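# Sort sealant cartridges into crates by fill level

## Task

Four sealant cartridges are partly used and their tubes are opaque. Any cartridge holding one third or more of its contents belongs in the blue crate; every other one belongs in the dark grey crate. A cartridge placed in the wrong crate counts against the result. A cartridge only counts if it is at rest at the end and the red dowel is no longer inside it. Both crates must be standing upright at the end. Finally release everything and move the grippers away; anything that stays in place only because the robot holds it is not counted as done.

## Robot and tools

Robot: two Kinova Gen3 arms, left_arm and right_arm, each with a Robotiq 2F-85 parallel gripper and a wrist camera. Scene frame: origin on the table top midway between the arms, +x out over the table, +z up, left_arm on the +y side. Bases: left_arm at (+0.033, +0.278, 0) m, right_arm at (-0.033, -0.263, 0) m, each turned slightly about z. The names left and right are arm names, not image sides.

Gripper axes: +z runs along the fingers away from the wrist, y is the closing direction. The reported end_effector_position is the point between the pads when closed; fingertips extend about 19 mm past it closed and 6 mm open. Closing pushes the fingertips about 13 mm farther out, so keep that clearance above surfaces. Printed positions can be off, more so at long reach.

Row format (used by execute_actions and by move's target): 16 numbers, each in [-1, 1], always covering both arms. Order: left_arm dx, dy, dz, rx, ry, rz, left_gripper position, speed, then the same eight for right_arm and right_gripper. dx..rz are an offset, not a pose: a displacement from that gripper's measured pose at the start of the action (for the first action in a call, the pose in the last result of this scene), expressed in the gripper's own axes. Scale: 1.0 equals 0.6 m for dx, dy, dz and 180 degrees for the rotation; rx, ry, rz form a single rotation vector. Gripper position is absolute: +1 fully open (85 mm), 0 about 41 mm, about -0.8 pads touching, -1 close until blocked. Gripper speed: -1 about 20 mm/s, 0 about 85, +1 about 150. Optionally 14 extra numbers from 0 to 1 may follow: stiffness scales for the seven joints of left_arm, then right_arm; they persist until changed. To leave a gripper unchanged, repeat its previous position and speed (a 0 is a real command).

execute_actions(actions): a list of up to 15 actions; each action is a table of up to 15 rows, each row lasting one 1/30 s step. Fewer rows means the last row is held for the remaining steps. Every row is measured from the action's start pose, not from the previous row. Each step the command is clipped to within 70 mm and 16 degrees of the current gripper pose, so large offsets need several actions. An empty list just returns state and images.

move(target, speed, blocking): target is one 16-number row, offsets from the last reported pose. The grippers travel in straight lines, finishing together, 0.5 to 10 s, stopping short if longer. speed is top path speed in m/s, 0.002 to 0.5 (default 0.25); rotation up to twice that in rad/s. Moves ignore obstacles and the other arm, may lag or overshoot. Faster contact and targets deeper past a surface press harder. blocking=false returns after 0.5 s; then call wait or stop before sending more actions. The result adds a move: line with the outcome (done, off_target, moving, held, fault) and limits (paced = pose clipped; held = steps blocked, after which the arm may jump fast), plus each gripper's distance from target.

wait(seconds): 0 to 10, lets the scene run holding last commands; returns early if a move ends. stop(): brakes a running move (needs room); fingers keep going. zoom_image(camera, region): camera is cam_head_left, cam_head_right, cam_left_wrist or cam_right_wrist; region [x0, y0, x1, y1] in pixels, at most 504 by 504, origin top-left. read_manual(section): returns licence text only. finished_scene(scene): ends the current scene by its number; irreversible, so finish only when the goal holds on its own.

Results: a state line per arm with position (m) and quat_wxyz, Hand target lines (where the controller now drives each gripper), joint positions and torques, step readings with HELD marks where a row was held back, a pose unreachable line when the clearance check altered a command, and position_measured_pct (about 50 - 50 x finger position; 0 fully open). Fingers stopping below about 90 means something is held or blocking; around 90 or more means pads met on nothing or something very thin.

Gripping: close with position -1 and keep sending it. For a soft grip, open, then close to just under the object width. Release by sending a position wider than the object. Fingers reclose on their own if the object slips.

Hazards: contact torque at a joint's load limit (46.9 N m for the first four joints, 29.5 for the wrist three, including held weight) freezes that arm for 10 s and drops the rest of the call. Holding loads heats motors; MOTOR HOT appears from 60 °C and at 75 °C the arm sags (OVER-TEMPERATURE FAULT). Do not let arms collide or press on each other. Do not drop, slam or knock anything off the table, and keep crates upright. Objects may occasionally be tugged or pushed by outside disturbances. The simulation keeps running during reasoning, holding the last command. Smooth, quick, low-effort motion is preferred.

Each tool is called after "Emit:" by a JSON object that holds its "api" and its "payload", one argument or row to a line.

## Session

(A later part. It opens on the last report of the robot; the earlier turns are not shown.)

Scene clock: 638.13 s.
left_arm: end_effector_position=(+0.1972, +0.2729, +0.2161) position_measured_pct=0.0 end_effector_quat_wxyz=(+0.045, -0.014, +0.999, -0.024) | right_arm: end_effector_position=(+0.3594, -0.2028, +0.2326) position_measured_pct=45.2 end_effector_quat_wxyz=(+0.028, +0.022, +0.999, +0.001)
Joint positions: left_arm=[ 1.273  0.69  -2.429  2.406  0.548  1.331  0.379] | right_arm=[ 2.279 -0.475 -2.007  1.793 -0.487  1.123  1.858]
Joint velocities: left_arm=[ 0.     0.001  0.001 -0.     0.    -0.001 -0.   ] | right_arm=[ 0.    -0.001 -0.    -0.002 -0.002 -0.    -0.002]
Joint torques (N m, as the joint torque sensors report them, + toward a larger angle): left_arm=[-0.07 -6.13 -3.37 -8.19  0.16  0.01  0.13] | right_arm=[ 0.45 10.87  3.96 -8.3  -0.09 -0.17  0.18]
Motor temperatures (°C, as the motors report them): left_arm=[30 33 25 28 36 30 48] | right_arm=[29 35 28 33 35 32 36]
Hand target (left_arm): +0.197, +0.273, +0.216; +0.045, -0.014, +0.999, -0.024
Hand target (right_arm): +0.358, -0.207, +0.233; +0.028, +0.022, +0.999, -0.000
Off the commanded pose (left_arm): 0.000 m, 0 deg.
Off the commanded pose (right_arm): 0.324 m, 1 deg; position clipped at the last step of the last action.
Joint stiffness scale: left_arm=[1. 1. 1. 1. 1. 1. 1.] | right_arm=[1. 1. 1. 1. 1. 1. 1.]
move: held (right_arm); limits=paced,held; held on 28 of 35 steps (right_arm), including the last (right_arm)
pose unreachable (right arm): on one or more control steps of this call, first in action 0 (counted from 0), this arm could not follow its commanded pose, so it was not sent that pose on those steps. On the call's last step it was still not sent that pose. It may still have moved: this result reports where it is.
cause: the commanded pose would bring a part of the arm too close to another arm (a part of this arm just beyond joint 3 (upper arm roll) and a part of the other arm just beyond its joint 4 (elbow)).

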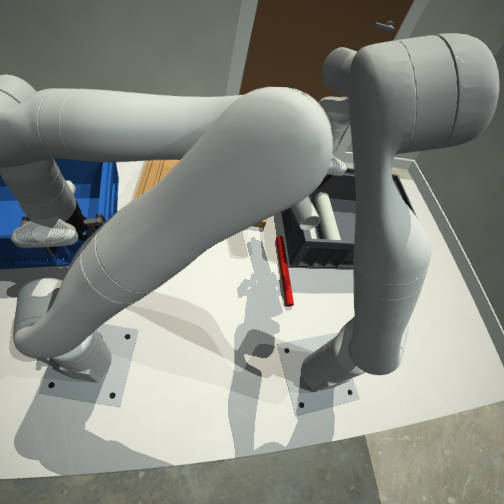

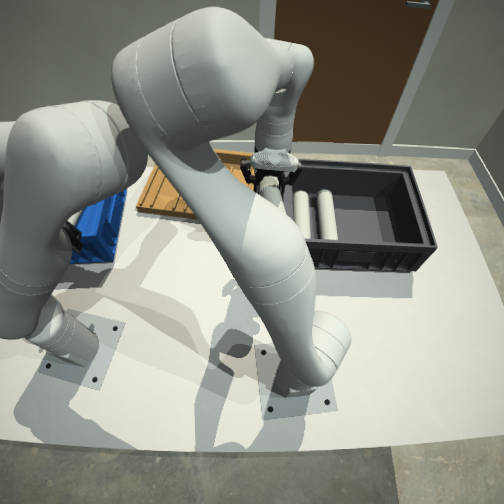

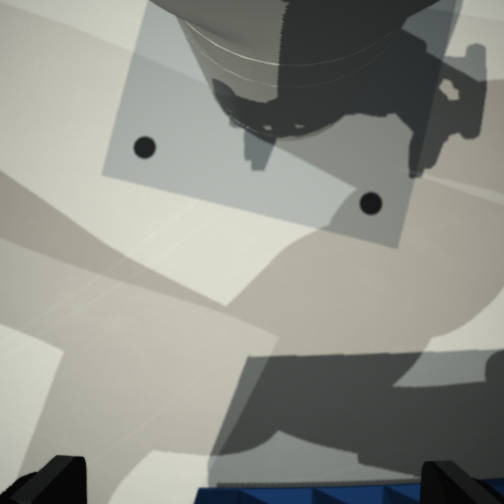

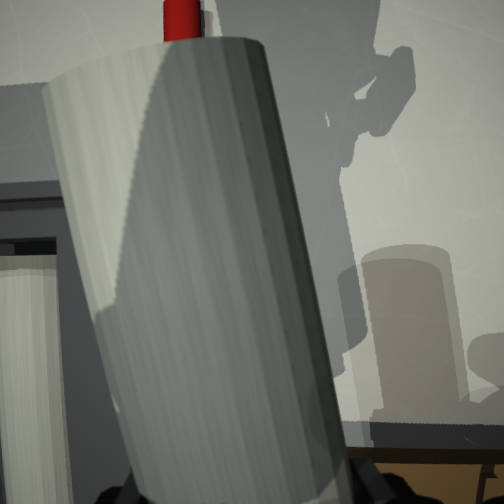

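Emit:
{"api": "move", "payload": {
  "target": [-0.1, 0.7, -0.1, 0, 0, 0, 1, 1, 0, 0, 0, 0, 0, 0, -1, 1],
  "speed": 0.45
}}

Emit:
{"api": "move", "payload": {
  "target": [0, 0, 0, 0, 0, 0, 1, 1, -0.1, 0.87, 0.0, 0, 0, 0, -1, 1],
  "speed": 0.45
}}

Scene clock: 645.80 s.
left_arm: end_effector_position=(+0.2439, +0.6945, +0.2627) position_measured_pct=0.0 end_effector_quat_wxyz=(+0.047, -0.011, +0.999, -0.024) | right_arm: end_effector_position=(+0.3594, -0.2028, +0.2326) position_measured_pct=45.2 end_effector_quat_wxyz=(+0.028, +0.022, +0.999, +0.001)
Joint positions: left_arm=[ 1.237 -0.556 -2.273  1.453 -0.323  1.299  0.761] | right_arm=[ 2.279 -0.475 -2.007  1.793 -0.487  1.123  1.858]
Joint velocities: left_arm=[ 0.009 -0.002 -0.007 -0.001  0.     0.001  0.   ] | right_arm=[ 0.     0.001  0.     0.    -0.001  0.001  0.   ]
Joint torques (N m, as the joint torque sensors report them, + toward a larger angle): left_arm=[-0.61 15.61  3.74 -8.52  0.06 -0.05  0.12] | right_arm=[ 0.55 11.75  4.34 -8.19 -0.02  0.04  0.15]
Motor temperatures (°C, as the motors report them): left_arm=[30 32 25 28 36 30 48] | right_arm=[29 35 28 33 35 32 36]
Hand target (left_arm): +0.242, +0.696, +0.261; +0.044, -0.013, +0.999, -0.024
Hand target (right_arm): +0.359, -0.203, +0.233; +0.028, +0.022, +0.999, +0.001
Off the commanded pose (left_arm): 0.004 m, 0 deg.
Off the commanded pose (right_arm): 0.000 m, 0 deg.
Joint stiffness scale: left_arm=[1. 1. 1. 1. 1. 1. 1.] | right_arm=[1. 1. 1. 1. 1. 1. 1.]
move: off_target (left_arm); limits=paced

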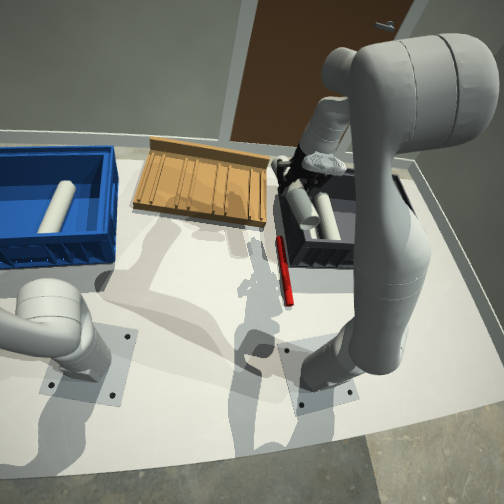

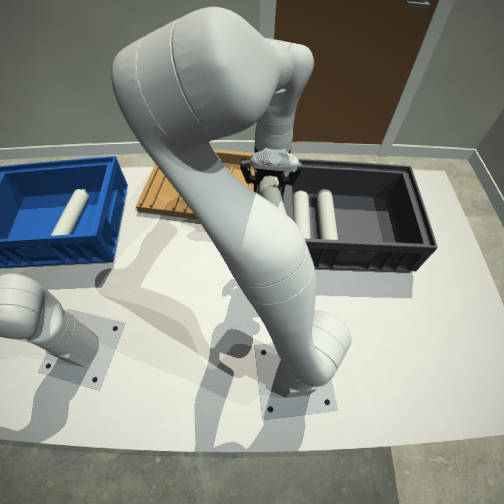

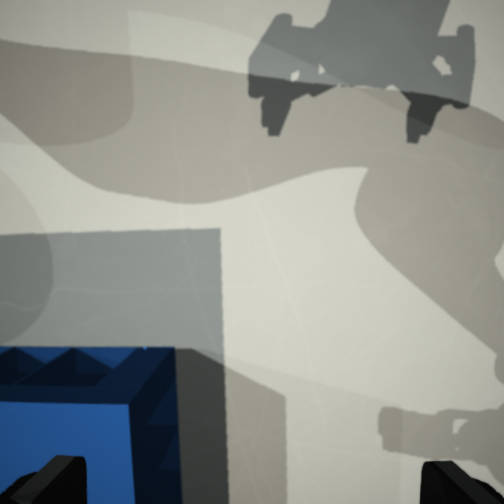

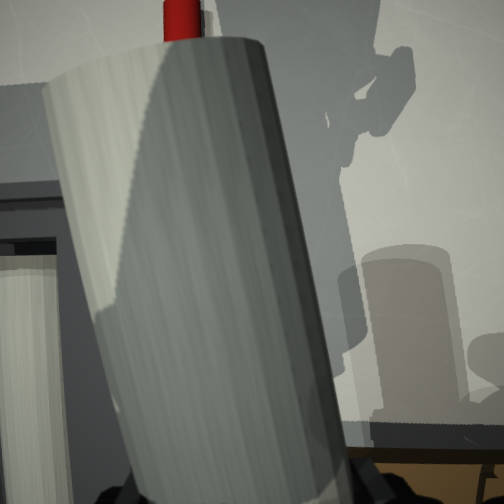

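Scene clock: 648.00 s.
left_arm: end_effector_position=(+0.2439, +0.6945, +0.2627) position_measured_pct=0.0 end_effector_quat_wxyz=(+0.047, -0.011, +0.999, -0.024) | right_arm: end_effector_position=(+0.4412, +0.3168, +0.2398) position_measured_pct=45.2 end_effector_quat_wxyz=(+0.081, +0.017, +0.995, +0.064)
Joint positions: left_arm=[ 1.237 -0.556 -2.274  1.453 -0.323  1.299  0.761] | right_arm=[ 2.32  -1.211 -2.363  0.036 -0.721  1.704  0.66 ]
Joint velocities: left_arm=[ 0.    -0.    -0.     0.    -0.    -0.001  0.   ] | right_arm=[ 0.003 -0.003  0.    -0.003  0.     0.003 -0.   ]
Joint torques (N m, as the joint torque sensors report them, + toward a larger angle): left_arm=[-0.18 15.46  3.54 -8.09  0.02  0.11  0.16] | right_arm=[ 0.23 28.46  0.81 -7.16  0.57 -0.73  0.08]
Motor temperatures (°C, as the motors report them): left_arm=[30 32 25 28 36 30 48] | right_arm=[29 35 28 33 35 32 36]
Hand target (left_arm): +0.244, +0.694, +0.263; +0.047, -0.011, +0.999, -0.024
Hand target (right_arm): +0.440, +0.317, +0.237; +0.076, +0.019, +0.995, +0.064
Off the commanded pose (left_arm): 0.000 m, 0 deg.
Off the commanded pose (right_arm): 0.002 m, 9 deg.
Joint stiffness scale: left_arm=[1. 1. 1. 1. 1. 1. 1.] | right_arm=[1. 1. 1. 1. 1. 1. 1.]
elbow stopped short (right arm): the move would have taken joint 4 (elbow) straighter than the controller allows; a more bent joint 4 avoids this.
move: off_target (right_arm); limits=paced

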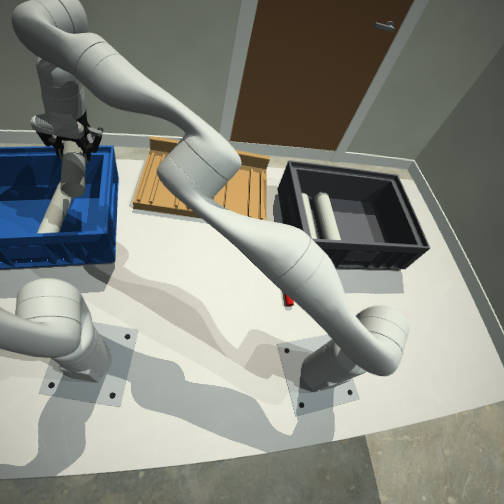

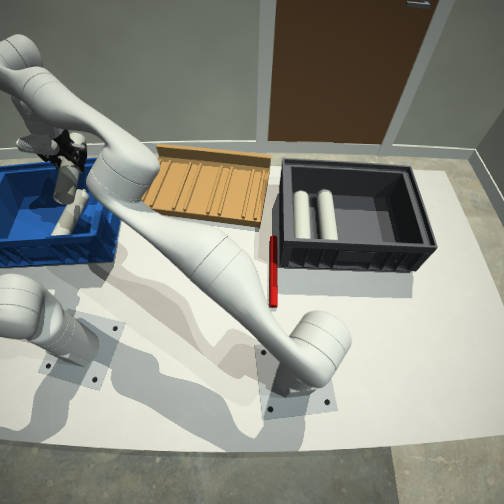

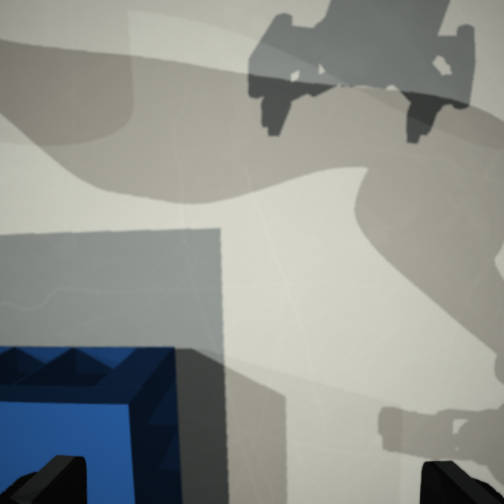

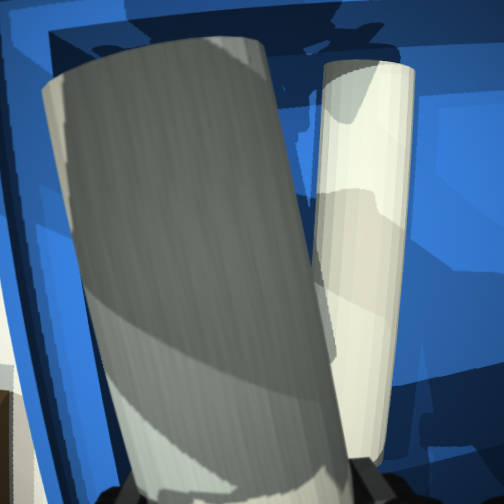

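Over the blue crate. Lower slightly and release.

Emit:
{"api": "move", "payload": {
  "target": [0, 0, 0, 0, 0, 0, 1, 1, 0, 0, 0.1, 0, 0, 0, -1, 1],
  "speed": 0.3
}}

Emit:
{"api": "execute_actions", "payload": {
  "actions": [
    [[0,0,0,0,0,0,1,1,0,0,0,0,0,0,1,1]]
  ]
}}

Emit:
{"api": "move", "payload": {
  "target": [0, 0, 0, 0, 0, 0, 1, 1, 0.2, -0.8, -0.15, 0, 0, 0, 1, 1],
  "speed": 0.45
}}

Scene clock: 656.43 s.
left_arm: end_effector_position=(+0.2439, +0.6945, +0.2627) position_measured_pct=0.0 end_effector_quat_wxyz=(+0.047, -0.011, +0.999, -0.024) | right_arm: end_effector_position=(+0.4494, +0.3241, +0.1785) position_measured_pct=45.2 end_effector_quat_wxyz=(+0.076, +0.019, +0.995, +0.064)
Joint positions: left_arm=[ 1.237 -0.556 -2.274  1.453 -0.323  1.299  0.761] | right_arm=[ 2.255 -1.227 -2.353  0.263 -0.721  1.528  0.741]
Joint velocities: left_arm=[ 0.    -0.     0.    -0.    -0.    -0.001 -0.   ] | right_arm=[-0.009  0.005  0.003  0.013 -0.    -0.005  0.004]
Joint torques (N m, as the joint torque sensors report them, + toward a larger angle): left_arm=[-0.06 15.74  3.63 -8.11 -0.08 -0.07  0.17] | right_arm=[ 1.12 29.02  2.35 -7.42  0.37 -0.76  0.34]
Motor temperatures (°C, as the motors report them): left_arm=[30 32 25 28 36 30 48] | right_arm=[29 35 28 33 35 32 36]
Hand target (left_arm): +0.244, +0.694, +0.263; +0.047, -0.011, +0.999, -0.024
Hand target (right_arm): +0.451, +0.324, +0.181; +0.081, +0.017, +0.995, +0.063
Off the commanded pose (left_arm): 0.000 m, 0 deg.
Off the commanded pose (right_arm): 0.003 m, 1 deg.
Joint stiffness scale: left_arm=[1. 1. 1. 1. 1. 1. 1.] | right_arm=[1. 1. 1. 1. 1. 1. 1.]
move: done

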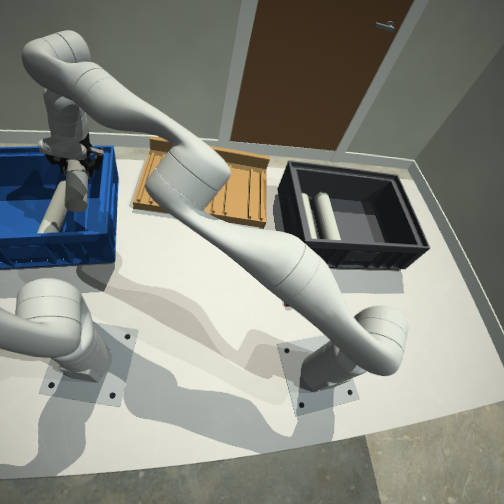

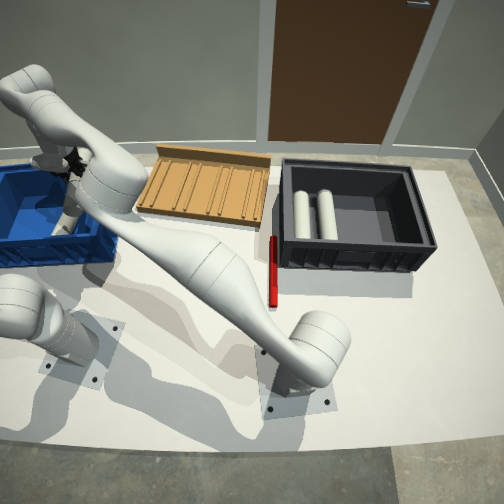

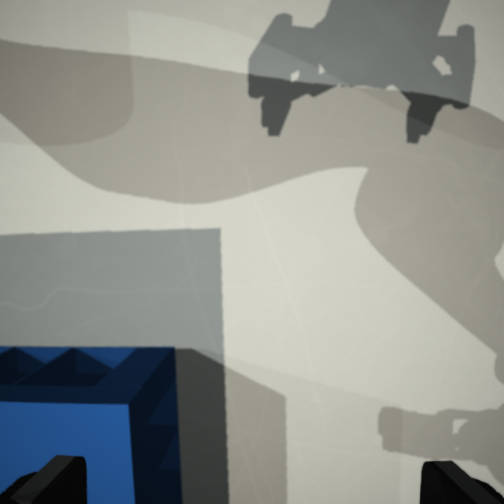

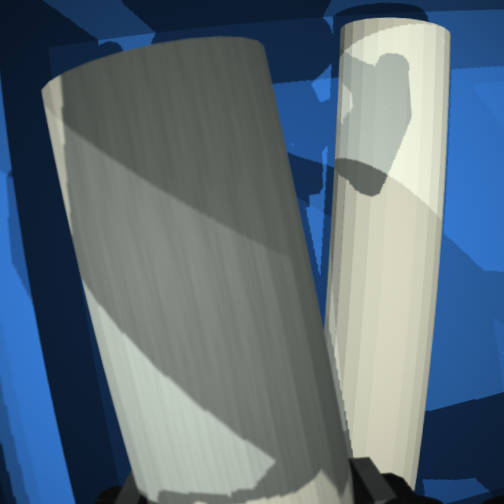

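Scene clock: 656.93 s.
left_arm: end_effector_position=(+0.2439, +0.6945, +0.2627) position_measured_pct=0.0 end_effector_quat_wxyz=(+0.047, -0.011, +0.999, -0.024) | right_arm: end_effector_position=(+0.4494, +0.3241, +0.1785) position_measured_pct=0.4 end_effector_quat_wxyz=(+0.076, +0.019, +0.995, +0.064)
Joint positions: left_arm=[ 1.237 -0.556 -2.274  1.453 -0.323  1.299  0.761] | right_arm=[ 2.255 -1.226 -2.353  0.263 -0.721  1.528  0.741]
Joint velocities: left_arm=[ 0.001  0.002 -0.    -0.     0.     0.     0.   ] | right_arm=[-0.001 -0.    -0.    -0.001 -0.001  0.     0.002]
Joint torques (N m, as the joint torque sensors report them, + toward a larger angle): left_arm=[-0.25 15.56  3.57 -7.96  0.15 -0.12  0.06] | right_arm=[-0.16 26.49  2.24 -6.96  0.41 -0.48  0.02]
Motor temperatures (°C, as the motors report them): left_arm=[30 32 25 28 36 30 48] | right_arm=[29 35 28 33 35 32 36]
Hand target (left_arm): +0.244, +0.694, +0.263; +0.047, -0.011, +0.999, -0.024
Hand target (right_arm): +0.449, +0.324, +0.178; +0.076, +0.019, +0.995, +0.064
Off the commanded pose (left_arm): 0.000 m, 0 deg.
Off the commanded pose (right_arm): 0.000 m, 0 deg.
Joint stiffness scale: left_arm=[1. 1. 1. 1. 1. 1. 1.] | right_arm=[1. 1. 1. 1. 1. 1. 1.]
Step readings (end_effector_position):
0: left_arm (+0.2439, +0.6945, +0.2627) | right_arm (+0.4494, +0.3241, +0.1785)
1: left_arm (+0.2439, +0.6945, +0.2627) | right_arm (+0.4494, +0.3241, +0.1785)
2: left_arm (+0.2439, +0.6945, +0.2627) | right_arm (+0.4494, +0.3241, +0.1785)
4: left_arm (+0.2439, +0.6945, +0.2627) | right_arm (+0.4494, +0.3241, +0.1785)
8: left_arm (+0.2439, +0.6945, +0.2627) | right_arm (+0.4494, +0.3241, +0.1785)
15: end_effector_position above

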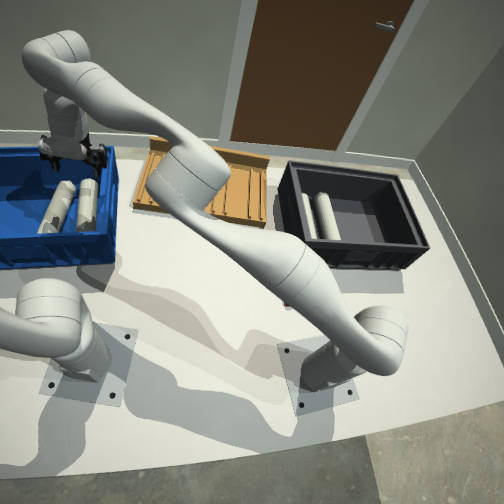

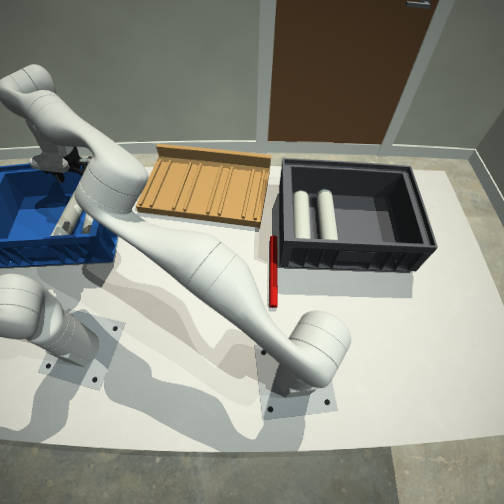

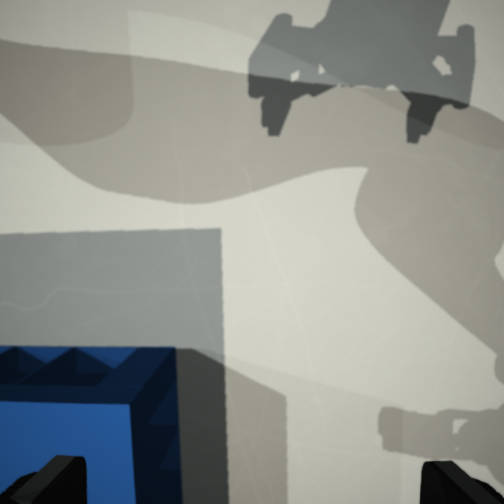

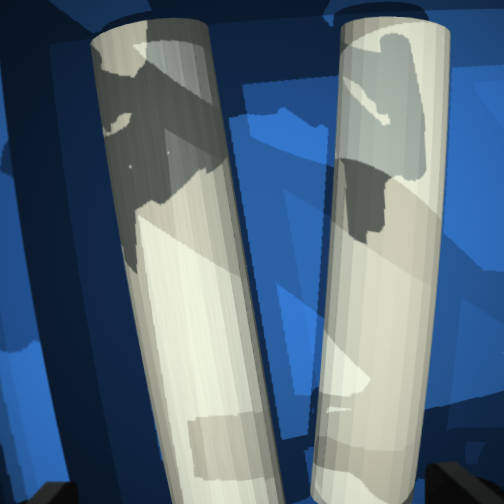

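Scene clock: 659.00 s.
left_arm: end_effector_position=(+0.2439, +0.6945, +0.2627) position_measured_pct=0.0 end_effector_quat_wxyz=(+0.047, -0.011, +0.999, -0.024) | right_arm: end_effector_position=(+0.3070, -0.1570, +0.1876) position_measured_pct=0.0 end_effector_quat_wxyz=(+0.079, +0.023, +0.995, +0.063)
Joint positions: left_arm=[ 1.237 -0.556 -2.274  1.453 -0.323  1.299  0.761] | right_arm=[ 2.074 -0.354 -1.982  2.119 -0.63   0.802  1.903]
Joint velocities: left_arm=[-0.    -0.002 -0.001 -0.     0.     0.     0.   ] | right_arm=[-0.004  0.007  0.     0.001  0.001  0.    -0.001]
Joint torques (N m, as the joint torque sensors report them, + toward a larger angle): left_arm=[-0.17 15.62  3.81 -8.51  0.12  0.14  0.29] | right_arm=[ 0.59  7.77  2.77 -6.89 -0.33 -0.1   0.36]
Motor temperatures (°C, as the motors report them): left_arm=[30 32 25 28 36 30 48] | right_arm=[29 35 28 33 35 32 36]
Hand target (left_arm): +0.244, +0.694, +0.263; +0.047, -0.011, +0.999, -0.024
Hand target (right_arm): +0.304, -0.158, +0.188; +0.076, +0.021, +0.995, +0.063
Off the commanded pose (left_arm): 0.000 m, 0 deg.
Off the commanded pose (right_arm): 0.004 m, 1 deg.
Joint stiffness scale: left_arm=[1. 1. 1. 1. 1. 1. 1.] | right_arm=[1. 1. 1. 1. 1. 1. 1.]
move: off_target (right_arm); limits=paced

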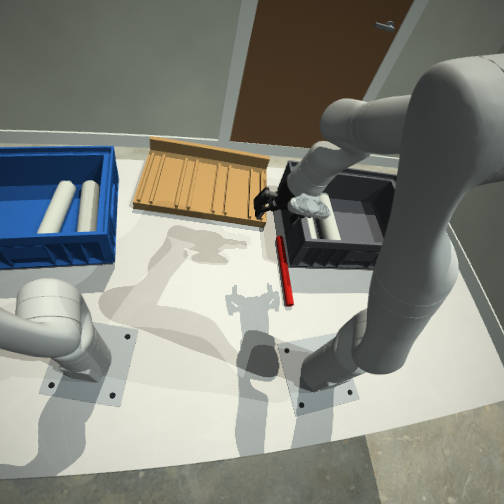

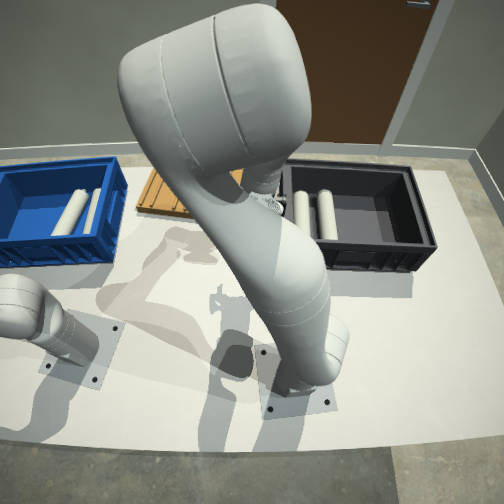

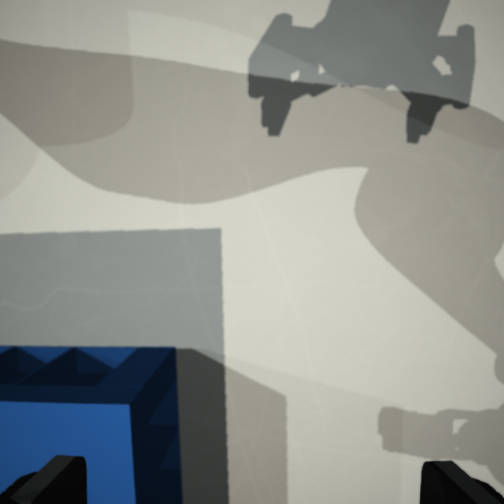

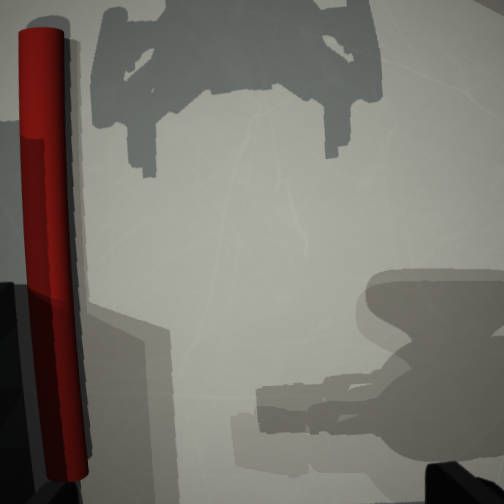

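Emit:
{"api": "finished_scene", "payload": {
  "scene": 1
}}

The scene is finished: the task was done.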